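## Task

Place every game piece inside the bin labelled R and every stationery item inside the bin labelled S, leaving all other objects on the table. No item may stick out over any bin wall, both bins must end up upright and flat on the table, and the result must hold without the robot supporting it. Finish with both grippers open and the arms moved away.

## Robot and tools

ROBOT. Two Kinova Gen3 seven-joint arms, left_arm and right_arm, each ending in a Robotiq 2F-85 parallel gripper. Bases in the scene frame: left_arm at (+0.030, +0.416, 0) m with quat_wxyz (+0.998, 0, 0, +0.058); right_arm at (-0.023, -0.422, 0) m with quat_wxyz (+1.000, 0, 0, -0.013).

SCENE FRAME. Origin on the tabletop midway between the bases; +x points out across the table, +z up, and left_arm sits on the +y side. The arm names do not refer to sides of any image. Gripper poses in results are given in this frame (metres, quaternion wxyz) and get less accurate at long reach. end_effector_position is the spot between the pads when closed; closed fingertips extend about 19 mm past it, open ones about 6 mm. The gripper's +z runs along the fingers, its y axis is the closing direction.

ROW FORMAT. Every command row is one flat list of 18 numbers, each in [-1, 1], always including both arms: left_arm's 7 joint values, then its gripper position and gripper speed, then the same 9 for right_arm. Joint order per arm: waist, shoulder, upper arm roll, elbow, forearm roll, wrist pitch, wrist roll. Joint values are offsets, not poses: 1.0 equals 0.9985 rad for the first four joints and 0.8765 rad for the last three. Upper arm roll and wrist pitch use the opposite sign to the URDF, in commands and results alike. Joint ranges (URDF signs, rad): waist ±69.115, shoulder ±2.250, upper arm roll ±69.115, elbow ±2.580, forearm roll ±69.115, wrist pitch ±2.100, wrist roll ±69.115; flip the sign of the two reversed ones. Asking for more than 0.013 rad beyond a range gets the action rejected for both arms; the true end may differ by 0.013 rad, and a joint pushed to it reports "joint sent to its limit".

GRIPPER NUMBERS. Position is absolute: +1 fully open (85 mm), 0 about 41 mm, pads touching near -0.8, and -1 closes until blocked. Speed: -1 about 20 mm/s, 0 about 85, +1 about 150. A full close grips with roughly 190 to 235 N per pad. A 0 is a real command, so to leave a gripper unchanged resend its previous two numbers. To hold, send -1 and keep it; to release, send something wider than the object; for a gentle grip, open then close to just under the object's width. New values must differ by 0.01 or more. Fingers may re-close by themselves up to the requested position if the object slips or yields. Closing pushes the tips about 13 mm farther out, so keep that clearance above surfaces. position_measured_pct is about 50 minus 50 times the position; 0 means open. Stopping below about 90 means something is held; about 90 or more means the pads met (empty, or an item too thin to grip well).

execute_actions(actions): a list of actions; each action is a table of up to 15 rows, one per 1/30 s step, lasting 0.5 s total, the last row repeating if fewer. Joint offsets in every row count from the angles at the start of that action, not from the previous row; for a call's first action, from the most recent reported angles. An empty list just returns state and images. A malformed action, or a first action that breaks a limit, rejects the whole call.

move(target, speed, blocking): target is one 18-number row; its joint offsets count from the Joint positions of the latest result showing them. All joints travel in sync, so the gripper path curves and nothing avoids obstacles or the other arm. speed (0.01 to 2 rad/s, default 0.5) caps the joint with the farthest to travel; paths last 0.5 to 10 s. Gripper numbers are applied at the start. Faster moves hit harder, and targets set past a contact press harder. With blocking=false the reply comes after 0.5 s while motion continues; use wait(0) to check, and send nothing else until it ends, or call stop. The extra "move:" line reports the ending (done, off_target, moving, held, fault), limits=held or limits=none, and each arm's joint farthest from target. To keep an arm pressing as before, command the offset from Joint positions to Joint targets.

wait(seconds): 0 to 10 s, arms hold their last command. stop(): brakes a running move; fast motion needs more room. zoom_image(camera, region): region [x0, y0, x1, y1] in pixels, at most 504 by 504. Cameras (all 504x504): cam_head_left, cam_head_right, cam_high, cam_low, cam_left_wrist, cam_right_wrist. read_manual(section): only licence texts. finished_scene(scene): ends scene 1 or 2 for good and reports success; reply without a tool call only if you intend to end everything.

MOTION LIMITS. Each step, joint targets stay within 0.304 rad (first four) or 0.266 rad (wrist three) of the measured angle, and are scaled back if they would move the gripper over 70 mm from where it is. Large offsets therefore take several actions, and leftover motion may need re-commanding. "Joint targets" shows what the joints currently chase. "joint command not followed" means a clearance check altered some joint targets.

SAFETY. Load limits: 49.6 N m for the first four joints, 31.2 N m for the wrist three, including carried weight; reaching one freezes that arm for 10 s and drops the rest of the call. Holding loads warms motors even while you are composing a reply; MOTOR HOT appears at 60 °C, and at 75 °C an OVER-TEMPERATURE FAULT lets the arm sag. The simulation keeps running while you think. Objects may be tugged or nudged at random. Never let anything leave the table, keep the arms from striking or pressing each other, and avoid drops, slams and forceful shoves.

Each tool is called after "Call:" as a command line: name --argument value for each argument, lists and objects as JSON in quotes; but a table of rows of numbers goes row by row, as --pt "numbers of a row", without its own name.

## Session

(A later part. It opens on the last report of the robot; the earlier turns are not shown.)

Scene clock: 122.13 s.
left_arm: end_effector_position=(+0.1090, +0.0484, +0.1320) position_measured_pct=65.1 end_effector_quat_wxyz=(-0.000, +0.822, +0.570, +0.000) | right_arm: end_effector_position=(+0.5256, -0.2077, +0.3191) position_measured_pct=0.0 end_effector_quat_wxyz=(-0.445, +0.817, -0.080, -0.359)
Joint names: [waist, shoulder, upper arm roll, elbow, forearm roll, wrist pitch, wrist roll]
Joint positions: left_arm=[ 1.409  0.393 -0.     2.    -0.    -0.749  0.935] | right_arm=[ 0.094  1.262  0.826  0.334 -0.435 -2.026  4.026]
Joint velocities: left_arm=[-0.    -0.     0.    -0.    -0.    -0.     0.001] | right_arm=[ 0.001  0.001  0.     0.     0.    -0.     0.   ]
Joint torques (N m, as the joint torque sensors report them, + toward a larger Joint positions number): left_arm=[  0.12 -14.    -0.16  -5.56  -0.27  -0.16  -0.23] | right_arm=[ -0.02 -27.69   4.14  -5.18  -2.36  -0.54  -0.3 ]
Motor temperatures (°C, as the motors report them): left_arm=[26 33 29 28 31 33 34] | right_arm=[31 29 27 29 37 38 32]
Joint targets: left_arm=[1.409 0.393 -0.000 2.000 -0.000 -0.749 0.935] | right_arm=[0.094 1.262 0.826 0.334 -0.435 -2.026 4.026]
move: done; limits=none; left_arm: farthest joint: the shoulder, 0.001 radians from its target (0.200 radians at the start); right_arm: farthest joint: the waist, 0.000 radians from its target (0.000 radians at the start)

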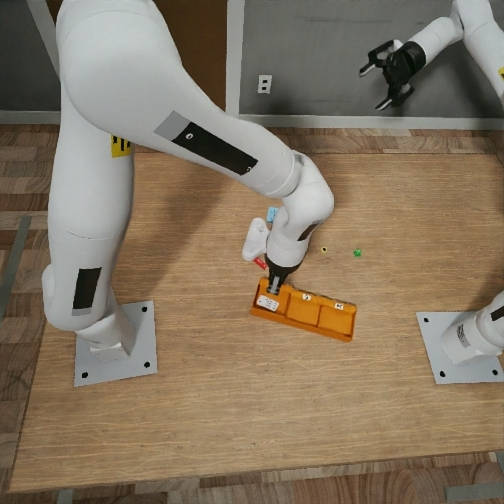

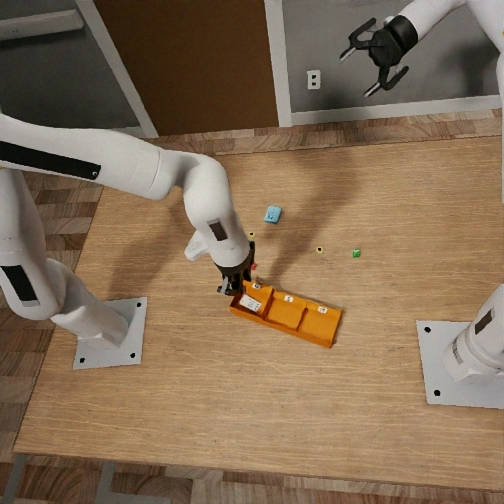

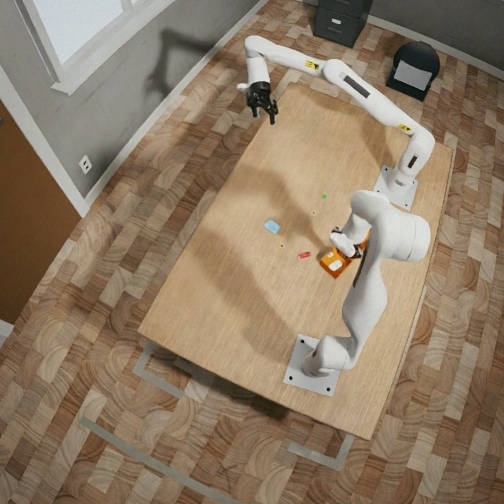

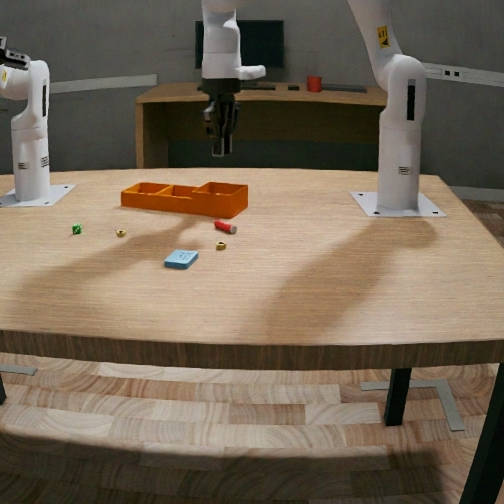

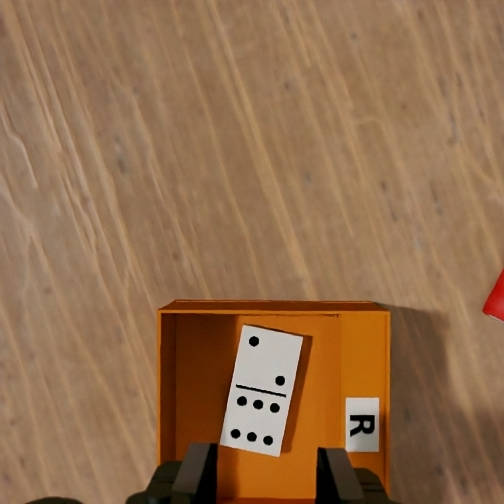

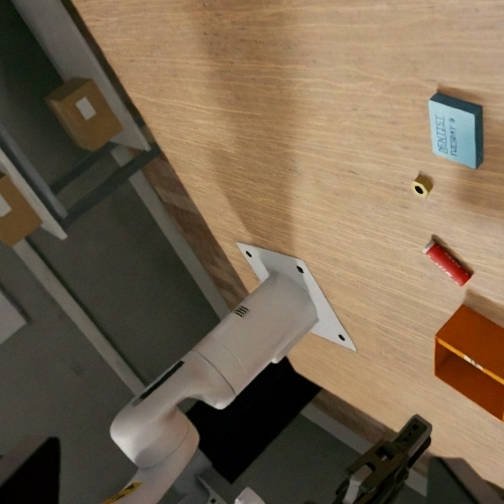

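Call:
move --target '[-0.469,0.2,0,-0.588,0,-0.291,1,0.5,0, 0,0,0,0,0,0,0,1,0]' --speed 1.0

Call:
move --target '[0,0.132,0,0,0,0,0.392,0.5,0, 0,0,0,0,0,0,0,1,0]' --speed 0.8

Scene clock: 133.57 s.
left_arm: end_effector_position=(+0.3925, -0.0133, +0.1931) position_measured_pct=25.0 end_effector_quat_wxyz=(+0.057, +0.288, +0.955, -0.034) | right_arm: end_effector_position=(+0.5256, -0.2077, +0.3191) position_measured_pct=0.0 end_effector_quat_wxyz=(-0.445, +0.817, -0.080, -0.359)
Joint names: [waist, shoulder, upper arm roll, elbow, forearm roll, wrist pitch, wrist roll]
Joint positions: left_arm=[ 0.941  0.592  0.     1.413 -0.    -1.004  1.812] | right_arm=[ 0.094  1.262  0.826  0.334 -0.435 -2.026  4.026]
Joint velocities: left_arm=[-0.003  0.002 -0.     0.     0.    -0.     0.   ] | right_arm=[ 0.    -0.001  0.    -0.001 -0.001  0.     0.   ]
Joint torques (N m, as the joint torque sensors report them, + toward a larger Joint positions number): left_arm=[  0.12 -20.01  -0.35  -7.96  -0.11   0.18  -0.22] | right_arm=[ -0.03 -27.69   4.2   -5.19  -2.37  -0.39  -0.23]
Motor temperatures (°C, as the motors report them): left_arm=[26 33 29 28 31 33 34] | right_arm=[31 29 27 29 37 38 32]
Joint targets: left_arm=[0.941 0.593 -0.000 1.413 -0.000 -1.004 1.812] | right_arm=[0.094 1.262 0.826 0.334 -0.435 -2.026 4.026]
move: done; limits=none; left_arm: farthest joint: the waist, 0.001 radians from its target (0.469 radians at the start); right_arm: farthest joint: the waist, 0.000 radians from its target (0.000 radians at the start)

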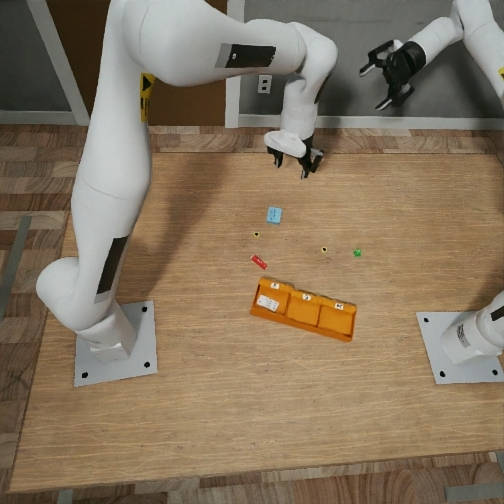

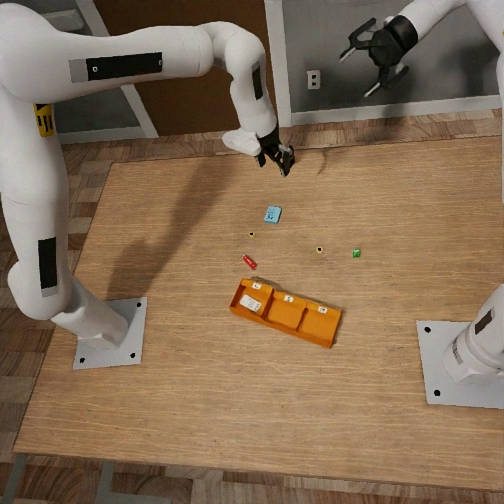

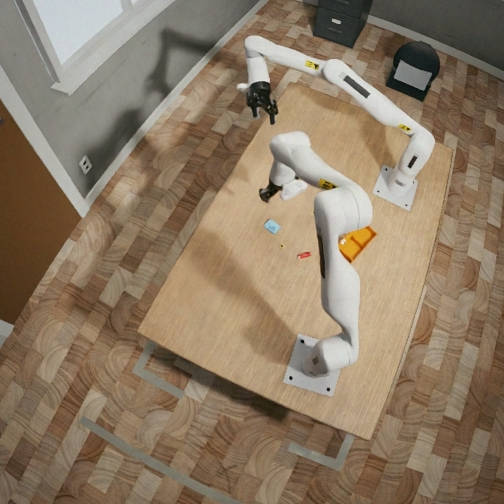

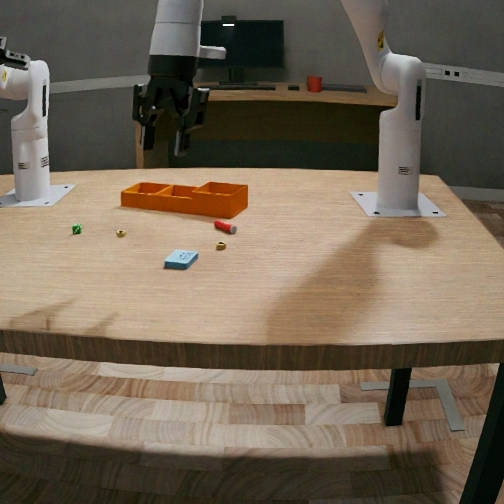

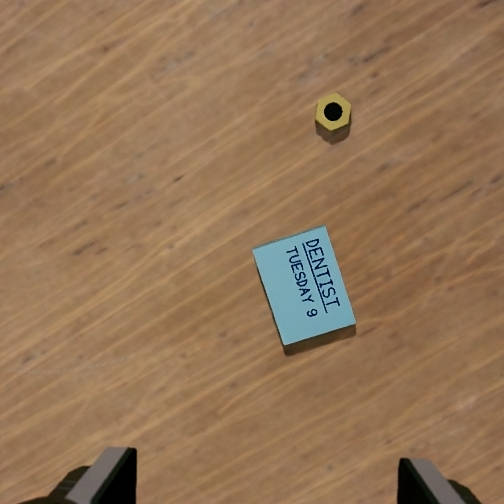

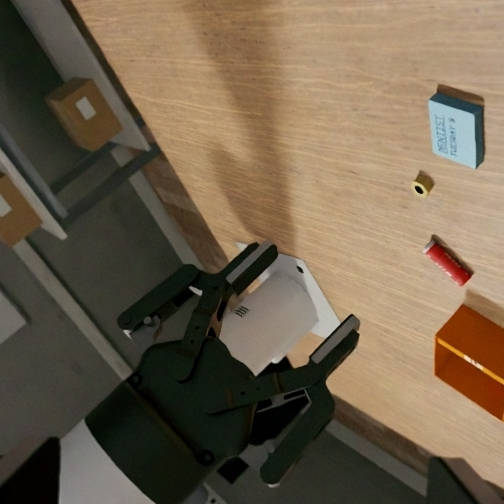

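Scene clock: 134.53 s.
left_arm: end_effector_position=(+0.3811, -0.0009, +0.1203) position_measured_pct=25.0 end_effector_quat_wxyz=(+0.000, +0.120, +0.993, -0.000) | right_arm: end_effector_position=(+0.5256, -0.2077, +0.3191) position_measured_pct=0.0 end_effector_quat_wxyz=(-0.445, +0.817, -0.080, -0.359)
Joint names: [waist, shoulder, upper arm roll, elbow, forearm roll, wrist pitch, wrist roll]
Joint positions: left_arm=[ 0.941  0.724  0.     1.413 -0.    -1.004  2.155] | right_arm=[ 0.094  1.262  0.826  0.334 -0.435 -2.026  4.026]
Joint velocities: left_arm=[ 0.001  0.002  0.    -0.    -0.001  0.001  0.002] | right_arm=[ 0.001 -0.001 -0.     0.     0.001  0.    -0.   ]
Joint torques (N m, as the joint torque sensors report them, + toward a larger Joint positions number): left_arm=[  0.19 -21.52  -0.31  -6.97  -0.14  -0.24  -0.24] | right_arm=[  0.05 -27.8    3.89  -5.25  -2.35  -0.35  -0.35]
Motor temperatures (°C, as the motors report them): left_arm=[26 33 29 28 31 33 34] | right_arm=[31 29 27 29 37 38 32]
Joint targets: left_arm=[0.941 0.724 0.000 1.413 -0.000 -1.004 2.155] | right_arm=[0.094 1.262 0.826 0.334 -0.435 -2.026 4.026]
move: done; limits=none; left_arm: farthest joint: the wrist roll, 0.001 radians from its target (0.344 radians at the start); right_arm: farthest joint: the waist, 0.000 radians from its target (0.000 radians at the start)

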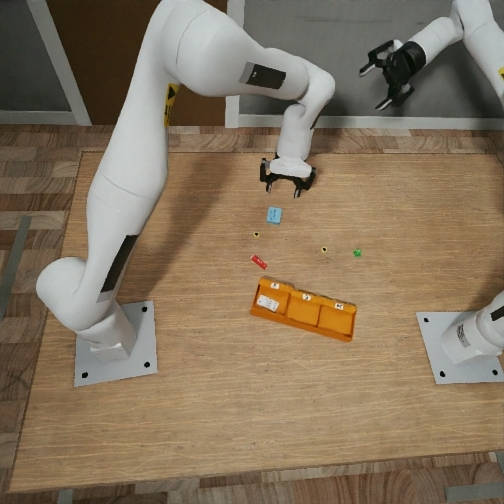

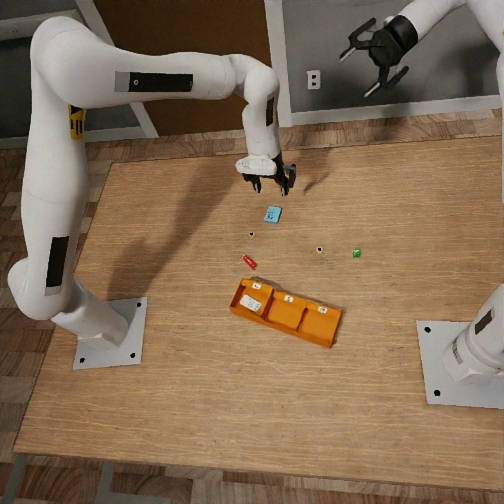

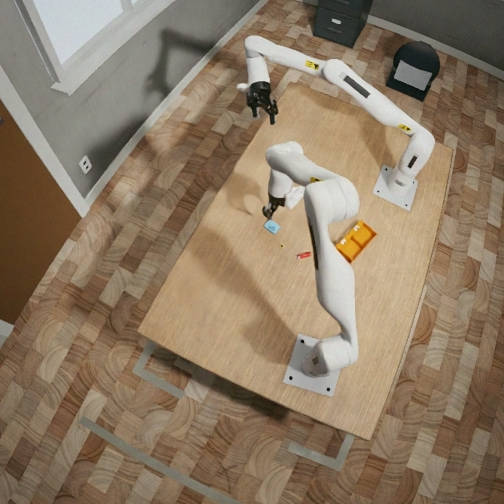

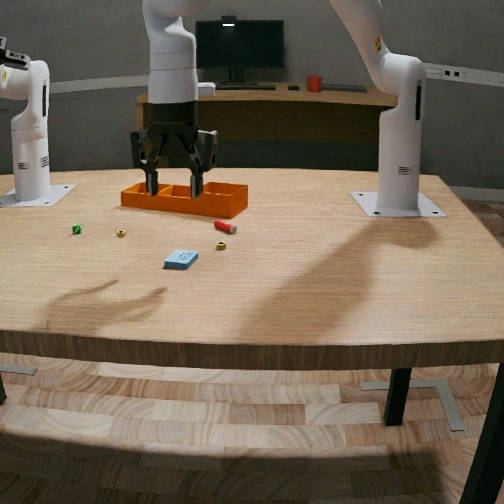

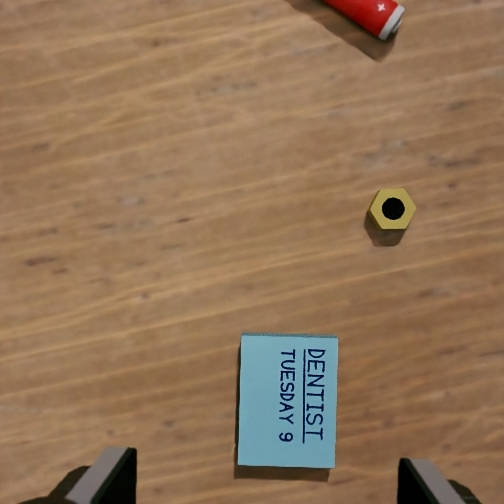

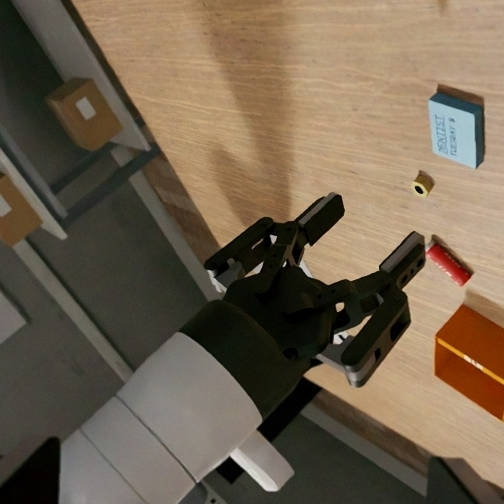

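Call:
move --target '[-0.007,0.144,0,0.081,0,0.259,-0.008,0.5,0, 0,0,0,0,0,0,0,1,0]' --speed 0.35

Call:
execute_actions --actions '[[[0,0,0,0,0,0,0,-1,0.5, 0,0,0,0,0,0,0,1,0]],[[0,0,0,0,0,0,0,-1,0.5, 0,0,0,0,0,0,0,1,0]]]'

Scene clock: 141.73 s.
left_arm: end_effector_position=(+0.3832, +0.0024, +0.0223) position_measured_pct=25.0 end_effector_quat_wxyz=(+0.001, +0.120, +0.993, -0.001) | right_arm: end_effector_position=(+0.5256, -0.2077, +0.3191) position_measured_pct=0.0 end_effector_quat_wxyz=(-0.445, +0.817, -0.080, -0.359)
Joint names: [waist, shoulder, upper arm roll, elbow, forearm roll, wrist pitch, wrist roll]
Joint positions: left_arm=[ 0.934  0.867  0.     1.494 -0.    -0.777  2.148] | right_arm=[ 0.094  1.262  0.826  0.334 -0.435 -2.026  4.026]
Joint velocities: left_arm=[ 0.     0.005  0.001 -0.    -0.001  0.001  0.001] | right_arm=[-0.001 -0.001 -0.    -0.    -0.002 -0.    -0.   ]
Joint torques (N m, as the joint torque sensors report them, + toward a larger Joint positions number): left_arm=[  0.09 -21.6   -0.48  -5.68  -0.17  -0.18  -0.19] | right_arm=[  0.11 -27.75   4.1   -5.12  -2.45  -0.38  -0.28]
Motor temperatures (°C, as the motors report them): left_arm=[26 33 29 28 31 33 34] | right_arm=[31 30 27 29 37 38 32]
Joint targets: left_arm=[0.934 0.868 0.000 1.494 -0.000 -0.777 2.148] | right_arm=[0.094 1.262 0.826 0.334 -0.435 -2.026 4.026]
move: done; limits=none; left_arm: farthest joint: the waist, 0.000 radians from its target (0.007 radians at the start); right_arm: farthest joint: the waist, 0.000 radians from its target (0.000 radians at the start)

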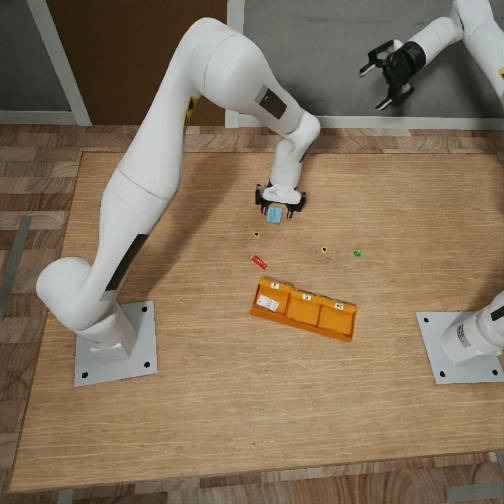

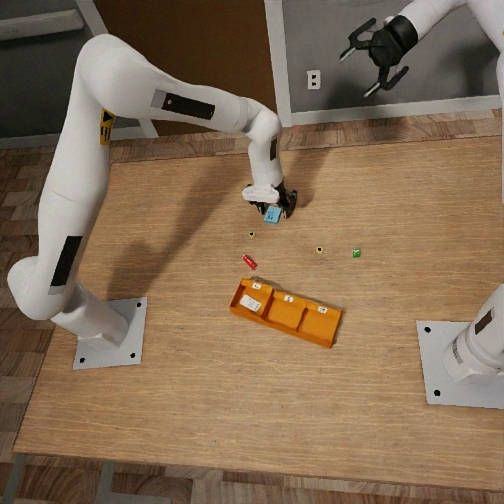

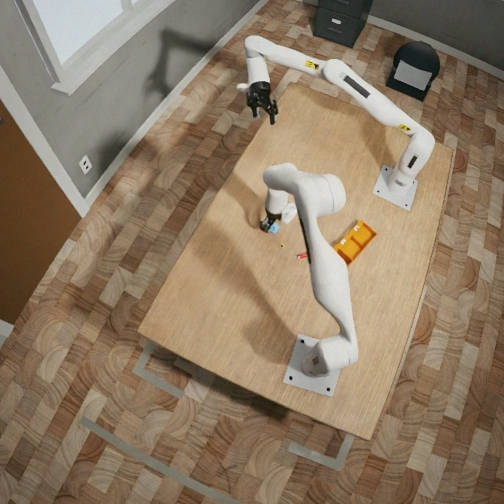

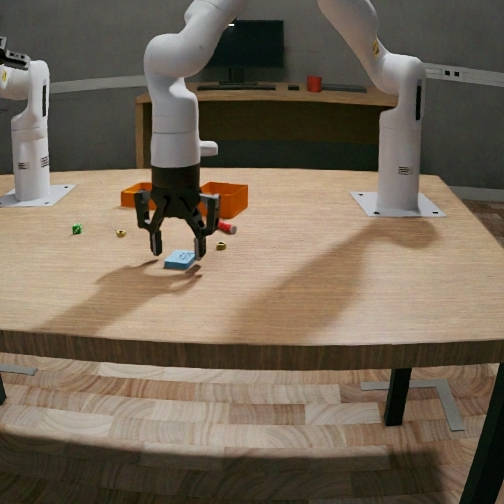

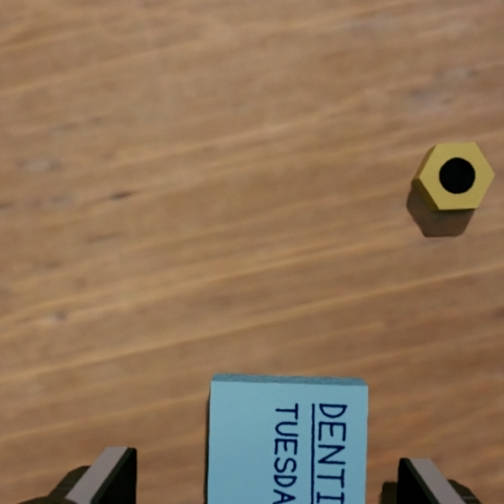

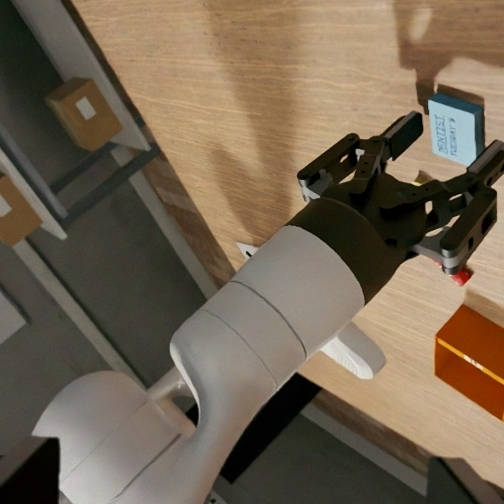

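Scene clock: 142.73 s.
left_arm: end_effector_position=(+0.3836, +0.0020, +0.0235) position_measured_pct=59.5 end_effector_quat_wxyz=(+0.002, +0.120, +0.993, -0.002) | right_arm: end_effector_position=(+0.5256, -0.2077, +0.3191) position_measured_pct=0.0 end_effector_quat_wxyz=(-0.445, +0.817, -0.080, -0.359)
Joint names: [waist, shoulder, upper arm roll, elbow, forearm roll, wrist pitch, wrist roll]
Joint positions: left_arm=[ 0.934  0.865  0.     1.493 -0.    -0.778  2.148] | right_arm=[ 0.094  1.262  0.826  0.334 -0.435 -2.026  4.026]
Joint velocities: left_arm=[ 0.     0.    -0.     0.    -0.001  0.     0.001] | right_arm=[-0.002 -0.002  0.    -0.001 -0.001  0.001 -0.   ]
Joint torques (N m, as the joint torque sensors report them, + toward a larger Joint positions number): left_arm=[  0.15 -21.7   -0.48  -5.67  -0.19  -0.15  -0.28] | right_arm=[  0.04 -27.68   4.13  -5.33  -2.35  -0.39  -0.37]
Motor temperatures (°C, as the motors report them): left_arm=[26 33 29 28 31 33 34] | right_arm=[31 30 27 29 37 38 32]
Joint targets: left_arm=[0.934 0.866 0.000 1.493 -0.000 -0.778 2.148] | right_arm=[0.094 1.262 0.826 0.334 -0.435 -2.026 4.026]

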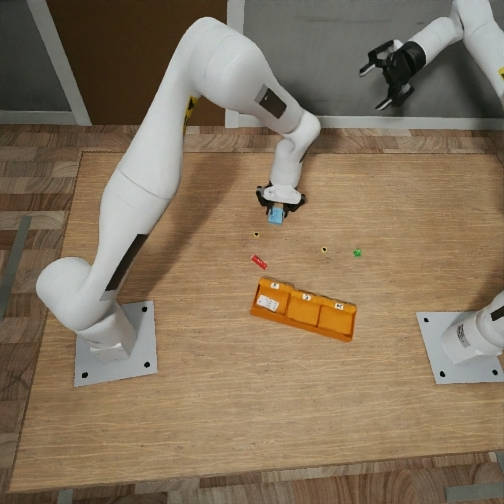

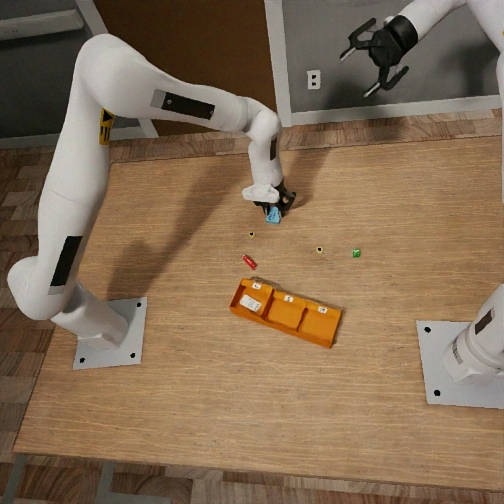

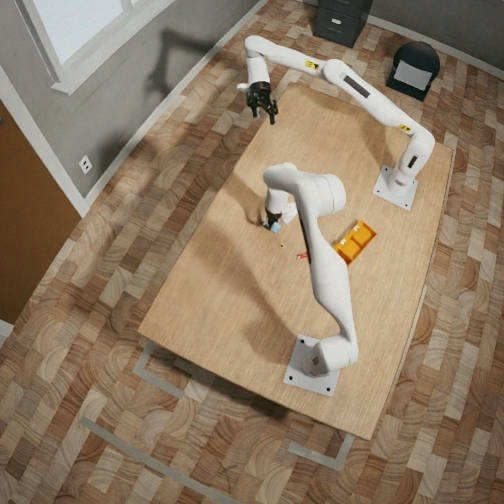

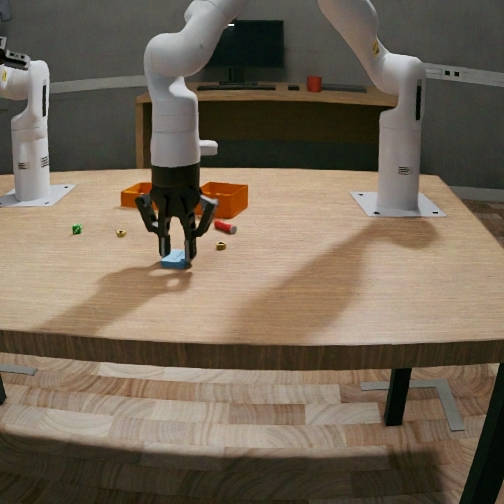

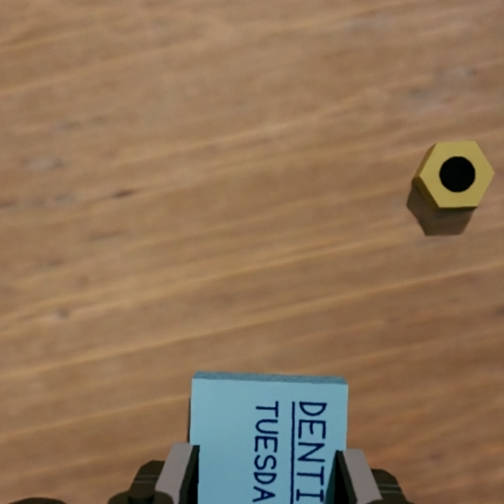

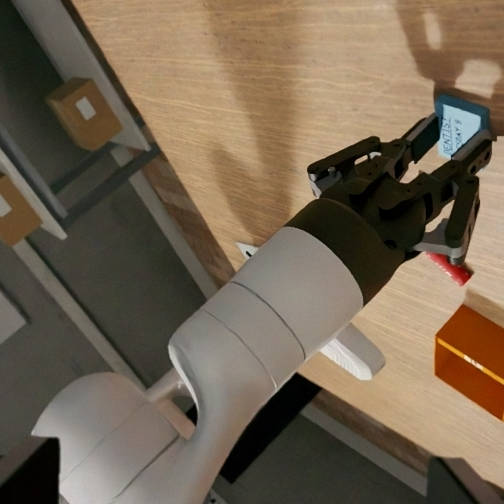

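Call:
move --target '[0,-0.2,0,0,0,-0.23,-0.5,-1,0.5, 0,0,0,0,0,0,0,1,0]' --speed 0.6

Call:
move --target '[0.595,-0.138,0,0.271,0,0.147,-0.753,-1,0.5, 0,0,0,0,0,0,0,1,0]' --speed 0.8

Scene clock: 154.67 s.
left_arm: end_effector_position=(+0.3690, +0.0176, +0.1299) position_measured_pct=59.5 end_effector_quat_wxyz=(+0.001, +0.333, +0.943, -0.001) | right_arm: end_effector_position=(+0.5256, -0.2077, +0.3191) position_measured_pct=0.0 end_effector_quat_wxyz=(-0.445, +0.817, -0.080, -0.359)
Joint names: [waist, shoulder, upper arm roll, elbow, forearm roll, wrist pitch, wrist roll]
Joint positions: left_arm=[ 0.934  0.666  0.     1.493 -0.    -0.98   1.71 ] | right_arm=[ 0.094  1.262  0.826  0.334 -0.435 -2.026  4.026]
Joint velocities: left_arm=[-0.    -0.001  0.     0.001  0.    -0.001 -0.001] | right_arm=[-0.     0.001 -0.     0.001  0.    -0.     0.   ]
Joint torques (N m, as the joint torque sensors report them, + toward a larger Joint positions number): left_arm=[  0.1  -20.24  -0.29  -6.88  -0.09  -0.23  -0.25] | right_arm=[  0.12 -27.74   4.05  -5.22  -2.38  -0.39  -0.33]
Motor temperatures (°C, as the motors report them): left_arm=[26 34 29 28 31 33 34] | right_arm=[31 30 27 29 37 38 32]
Joint targets: left_arm=[0.934 0.666 0.000 1.493 -0.000 -0.980 1.710] | right_arm=[0.094 1.262 0.826 0.334 -0.435 -2.026 4.026]
move: done; limits=none; left_arm: farthest joint: the shoulder, 0.001 radians from its target (0.200 radians at the start); right_arm: farthest joint: the waist, 0.000 radians from its target (0.000 radians at the start)

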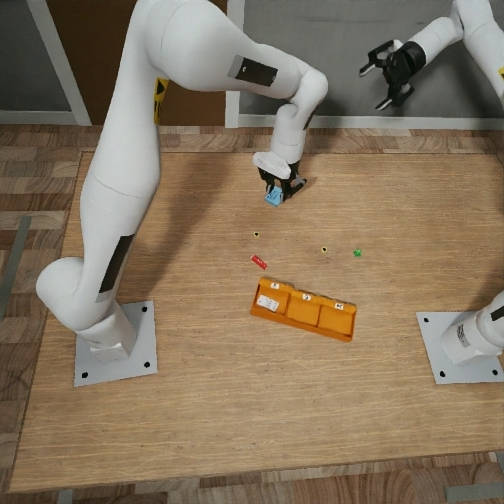

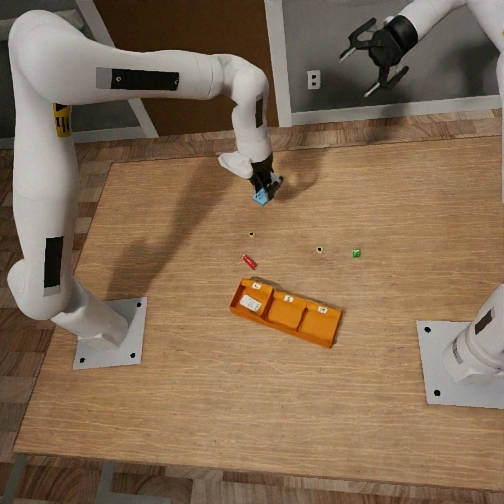

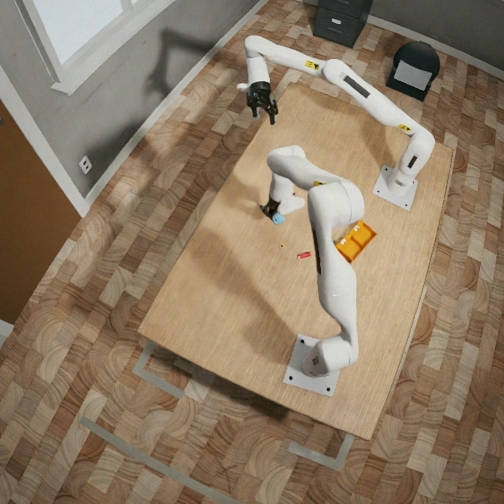

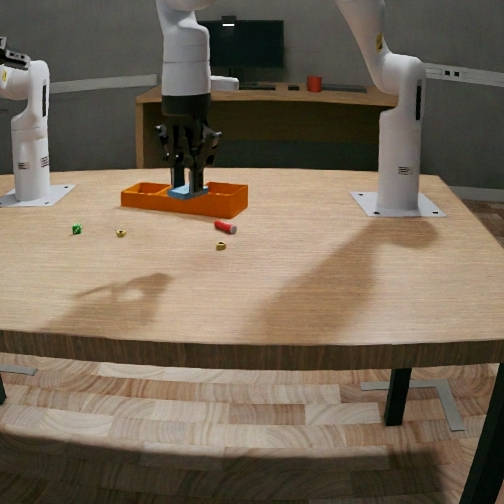

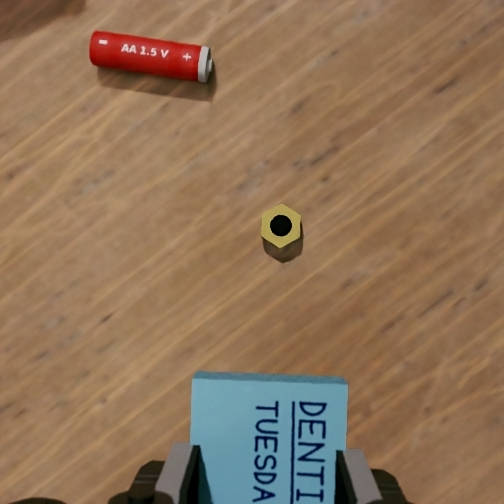

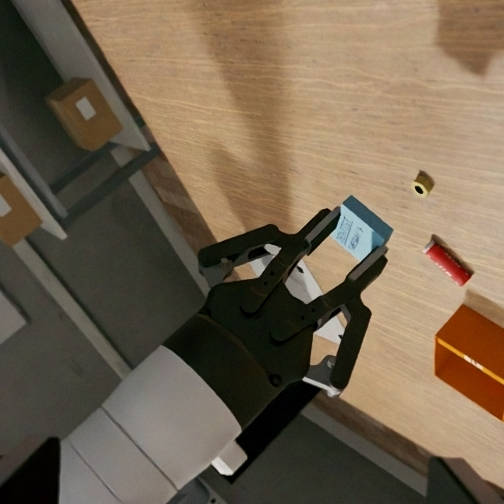

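Scene clock: 156.17 s.
left_arm: end_effector_position=(+0.0764, -0.0302, +0.1293) position_measured_pct=59.5 end_effector_quat_wxyz=(-0.001, +0.823, +0.568, +0.000) | right_arm: end_effector_position=(+0.5256, -0.2077, +0.3191) position_measured_pct=0.0 end_effector_quat_wxyz=(-0.445, +0.817, -0.080, -0.359)
Joint names: [waist, shoulder, upper arm roll, elbow, forearm roll, wrist pitch, wrist roll]
Joint positions: left_arm=[ 1.528  0.528 -0.     1.764 -0.    -0.851  1.05 ] | right_arm=[ 0.094  1.262  0.826  0.334 -0.435 -2.026  4.026]
Joint velocities: left_arm=[ 0.003 -0.001 -0.001  0.001 -0.001  0.    -0.001] | right_arm=[-0.    -0.001 -0.    -0.     0.001  0.001 -0.   ]
Joint torques (N m, as the joint torque sensors report them, + toward a larger Joint positions number): left_arm=[  0.   -16.98  -0.2   -6.19  -0.2   -0.26  -0.27] | right_arm=[  0.16 -27.6    4.13  -5.22  -2.43  -0.49  -0.26]
Motor temperatures (°C, as the motors report them): left_arm=[26 34 29 28 31 33 34] | right_arm=[31 30 27 29 37 38 32]
Joint targets: left_arm=[1.529 0.528 0.000 1.764 -0.000 -0.851 1.050] | right_arm=[0.094 1.262 0.826 0.334 -0.435 -2.026 4.026]
move: done; limits=none; left_arm: farthest joint: the waist, 0.000 radians from its target (0.594 radians at the start); right_arm: farthest joint: the waist, 0.000 radians from its target (0.000 radians at the start)

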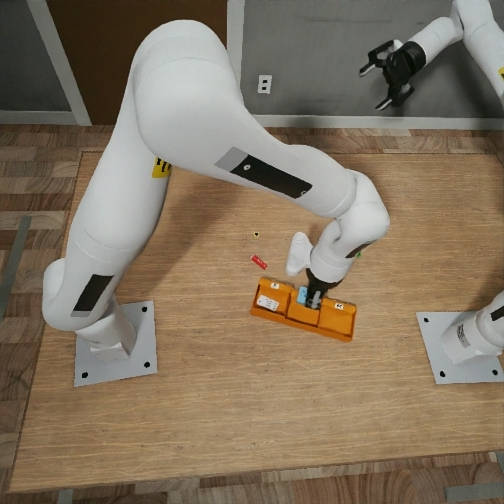

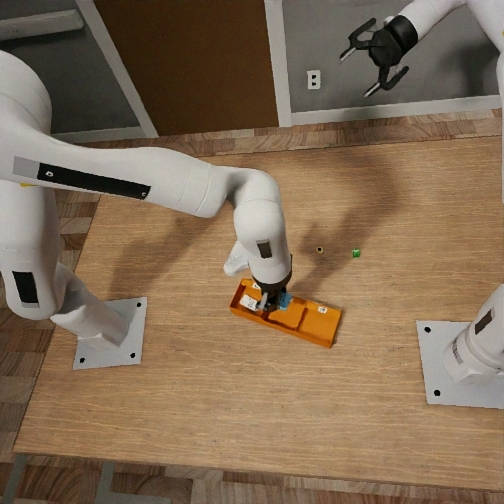

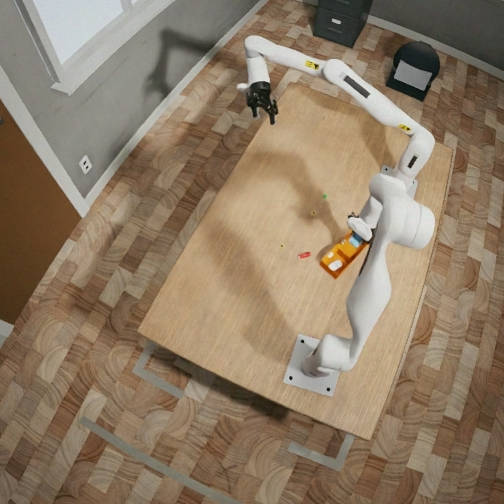

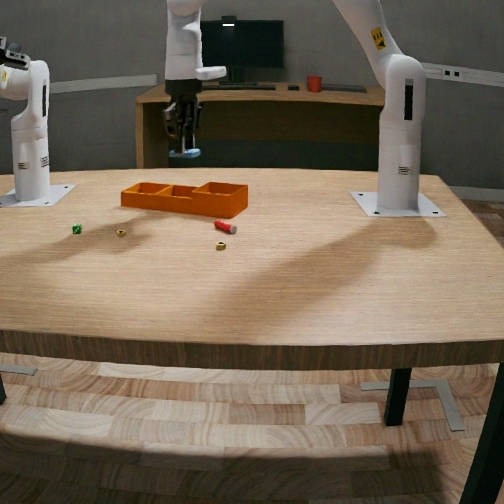

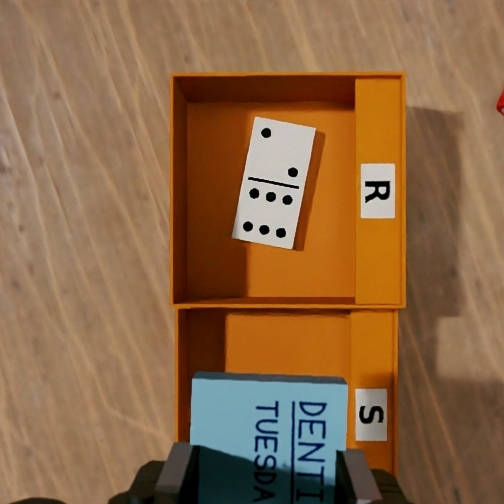

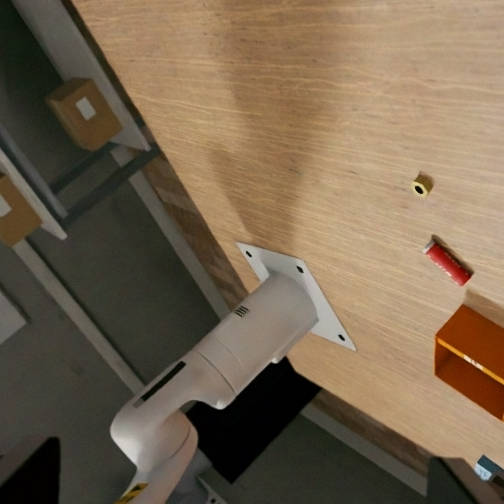

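Call:
move --target '[0,0.132,0,0.068,0,0.229,0,-1,0.5, 0,0,0,0,0,0,0,1,0]' --speed 0.4

Scene clock: 163.50 s.
left_arm: end_effector_position=(+0.0764, -0.0306, +0.0557) position_measured_pct=59.5 end_effector_quat_wxyz=(+0.000, +0.823, +0.568, +0.000) | right_arm: end_effector_position=(+0.5256, -0.2077, +0.3191) position_measured_pct=0.0 end_effector_quat_wxyz=(-0.445, +0.817, -0.080, -0.359)
Joint names: [waist, shoulder, upper arm roll, elbow, forearm roll, wrist pitch, wrist roll]
Joint positions: left_arm=[ 1.528  0.66  -0.     1.832 -0.    -0.65   1.05 ] | right_arm=[ 0.094  1.262  0.826  0.334 -0.435 -2.026  4.026]
Joint velocities: left_arm=[-0.     0.002  0.    -0.001  0.001  0.    -0.   ] | right_arm=[ 0.001 -0.001 -0.    -0.    -0.002 -0.    -0.   ]
Joint torques (N m, as the joint torque sensors report them, + toward a larger Joint positions number): left_arm=[  0.14 -18.15  -0.34  -4.89  -0.18  -0.29  -0.24] | right_arm=[  0.18 -27.77   4.15  -5.2   -2.52  -0.41  -0.25]
Motor temperatures (°C, as the motors report them): left_arm=[26 34 29 28 31 33 34] | right_arm=[31 30 27 29 37 38 32]
Joint targets: left_arm=[1.528 0.660 -0.000 1.832 -0.000 -0.650 1.050] | right_arm=[0.094 1.262 0.826 0.334 -0.435 -2.026 4.026]
move: done; limits=none; left_arm: farthest joint: the waist, 0.000 radians from its target (0.001 radians at the start); right_arm: farthest joint: the waist, 0.000 radians from its target (0.000 radians at the start)

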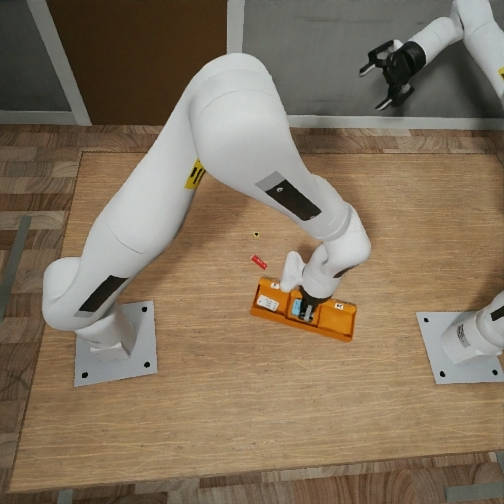

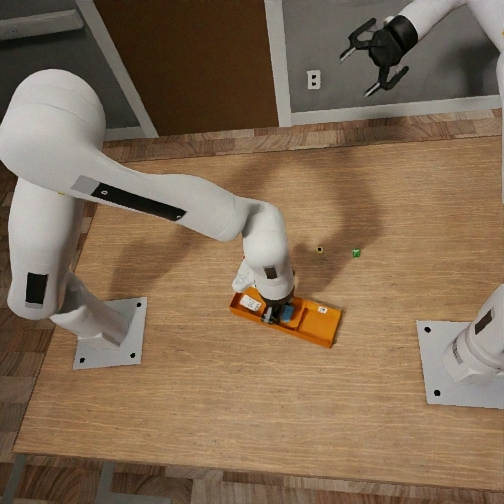

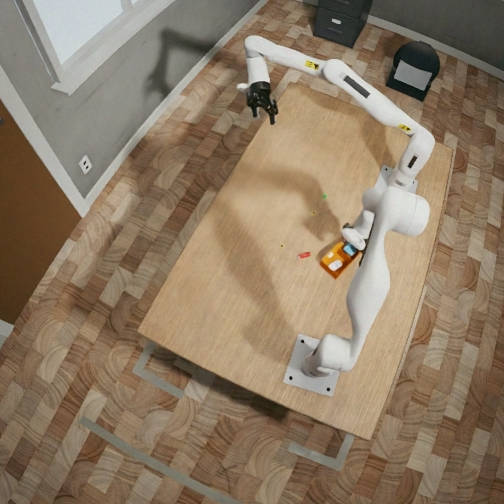

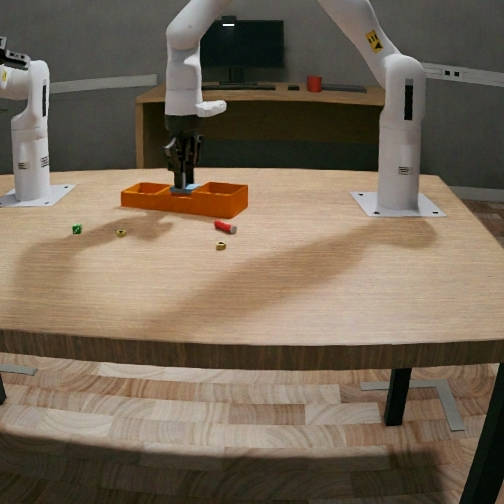

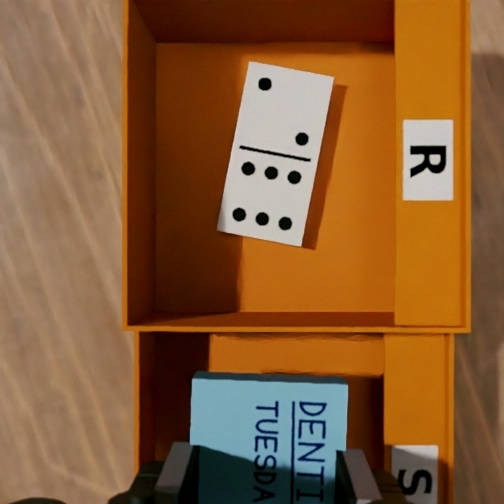

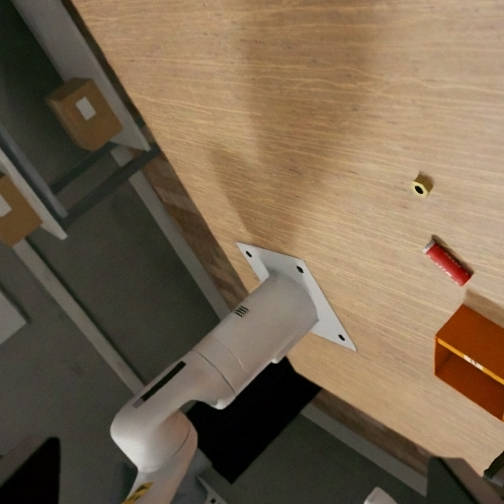

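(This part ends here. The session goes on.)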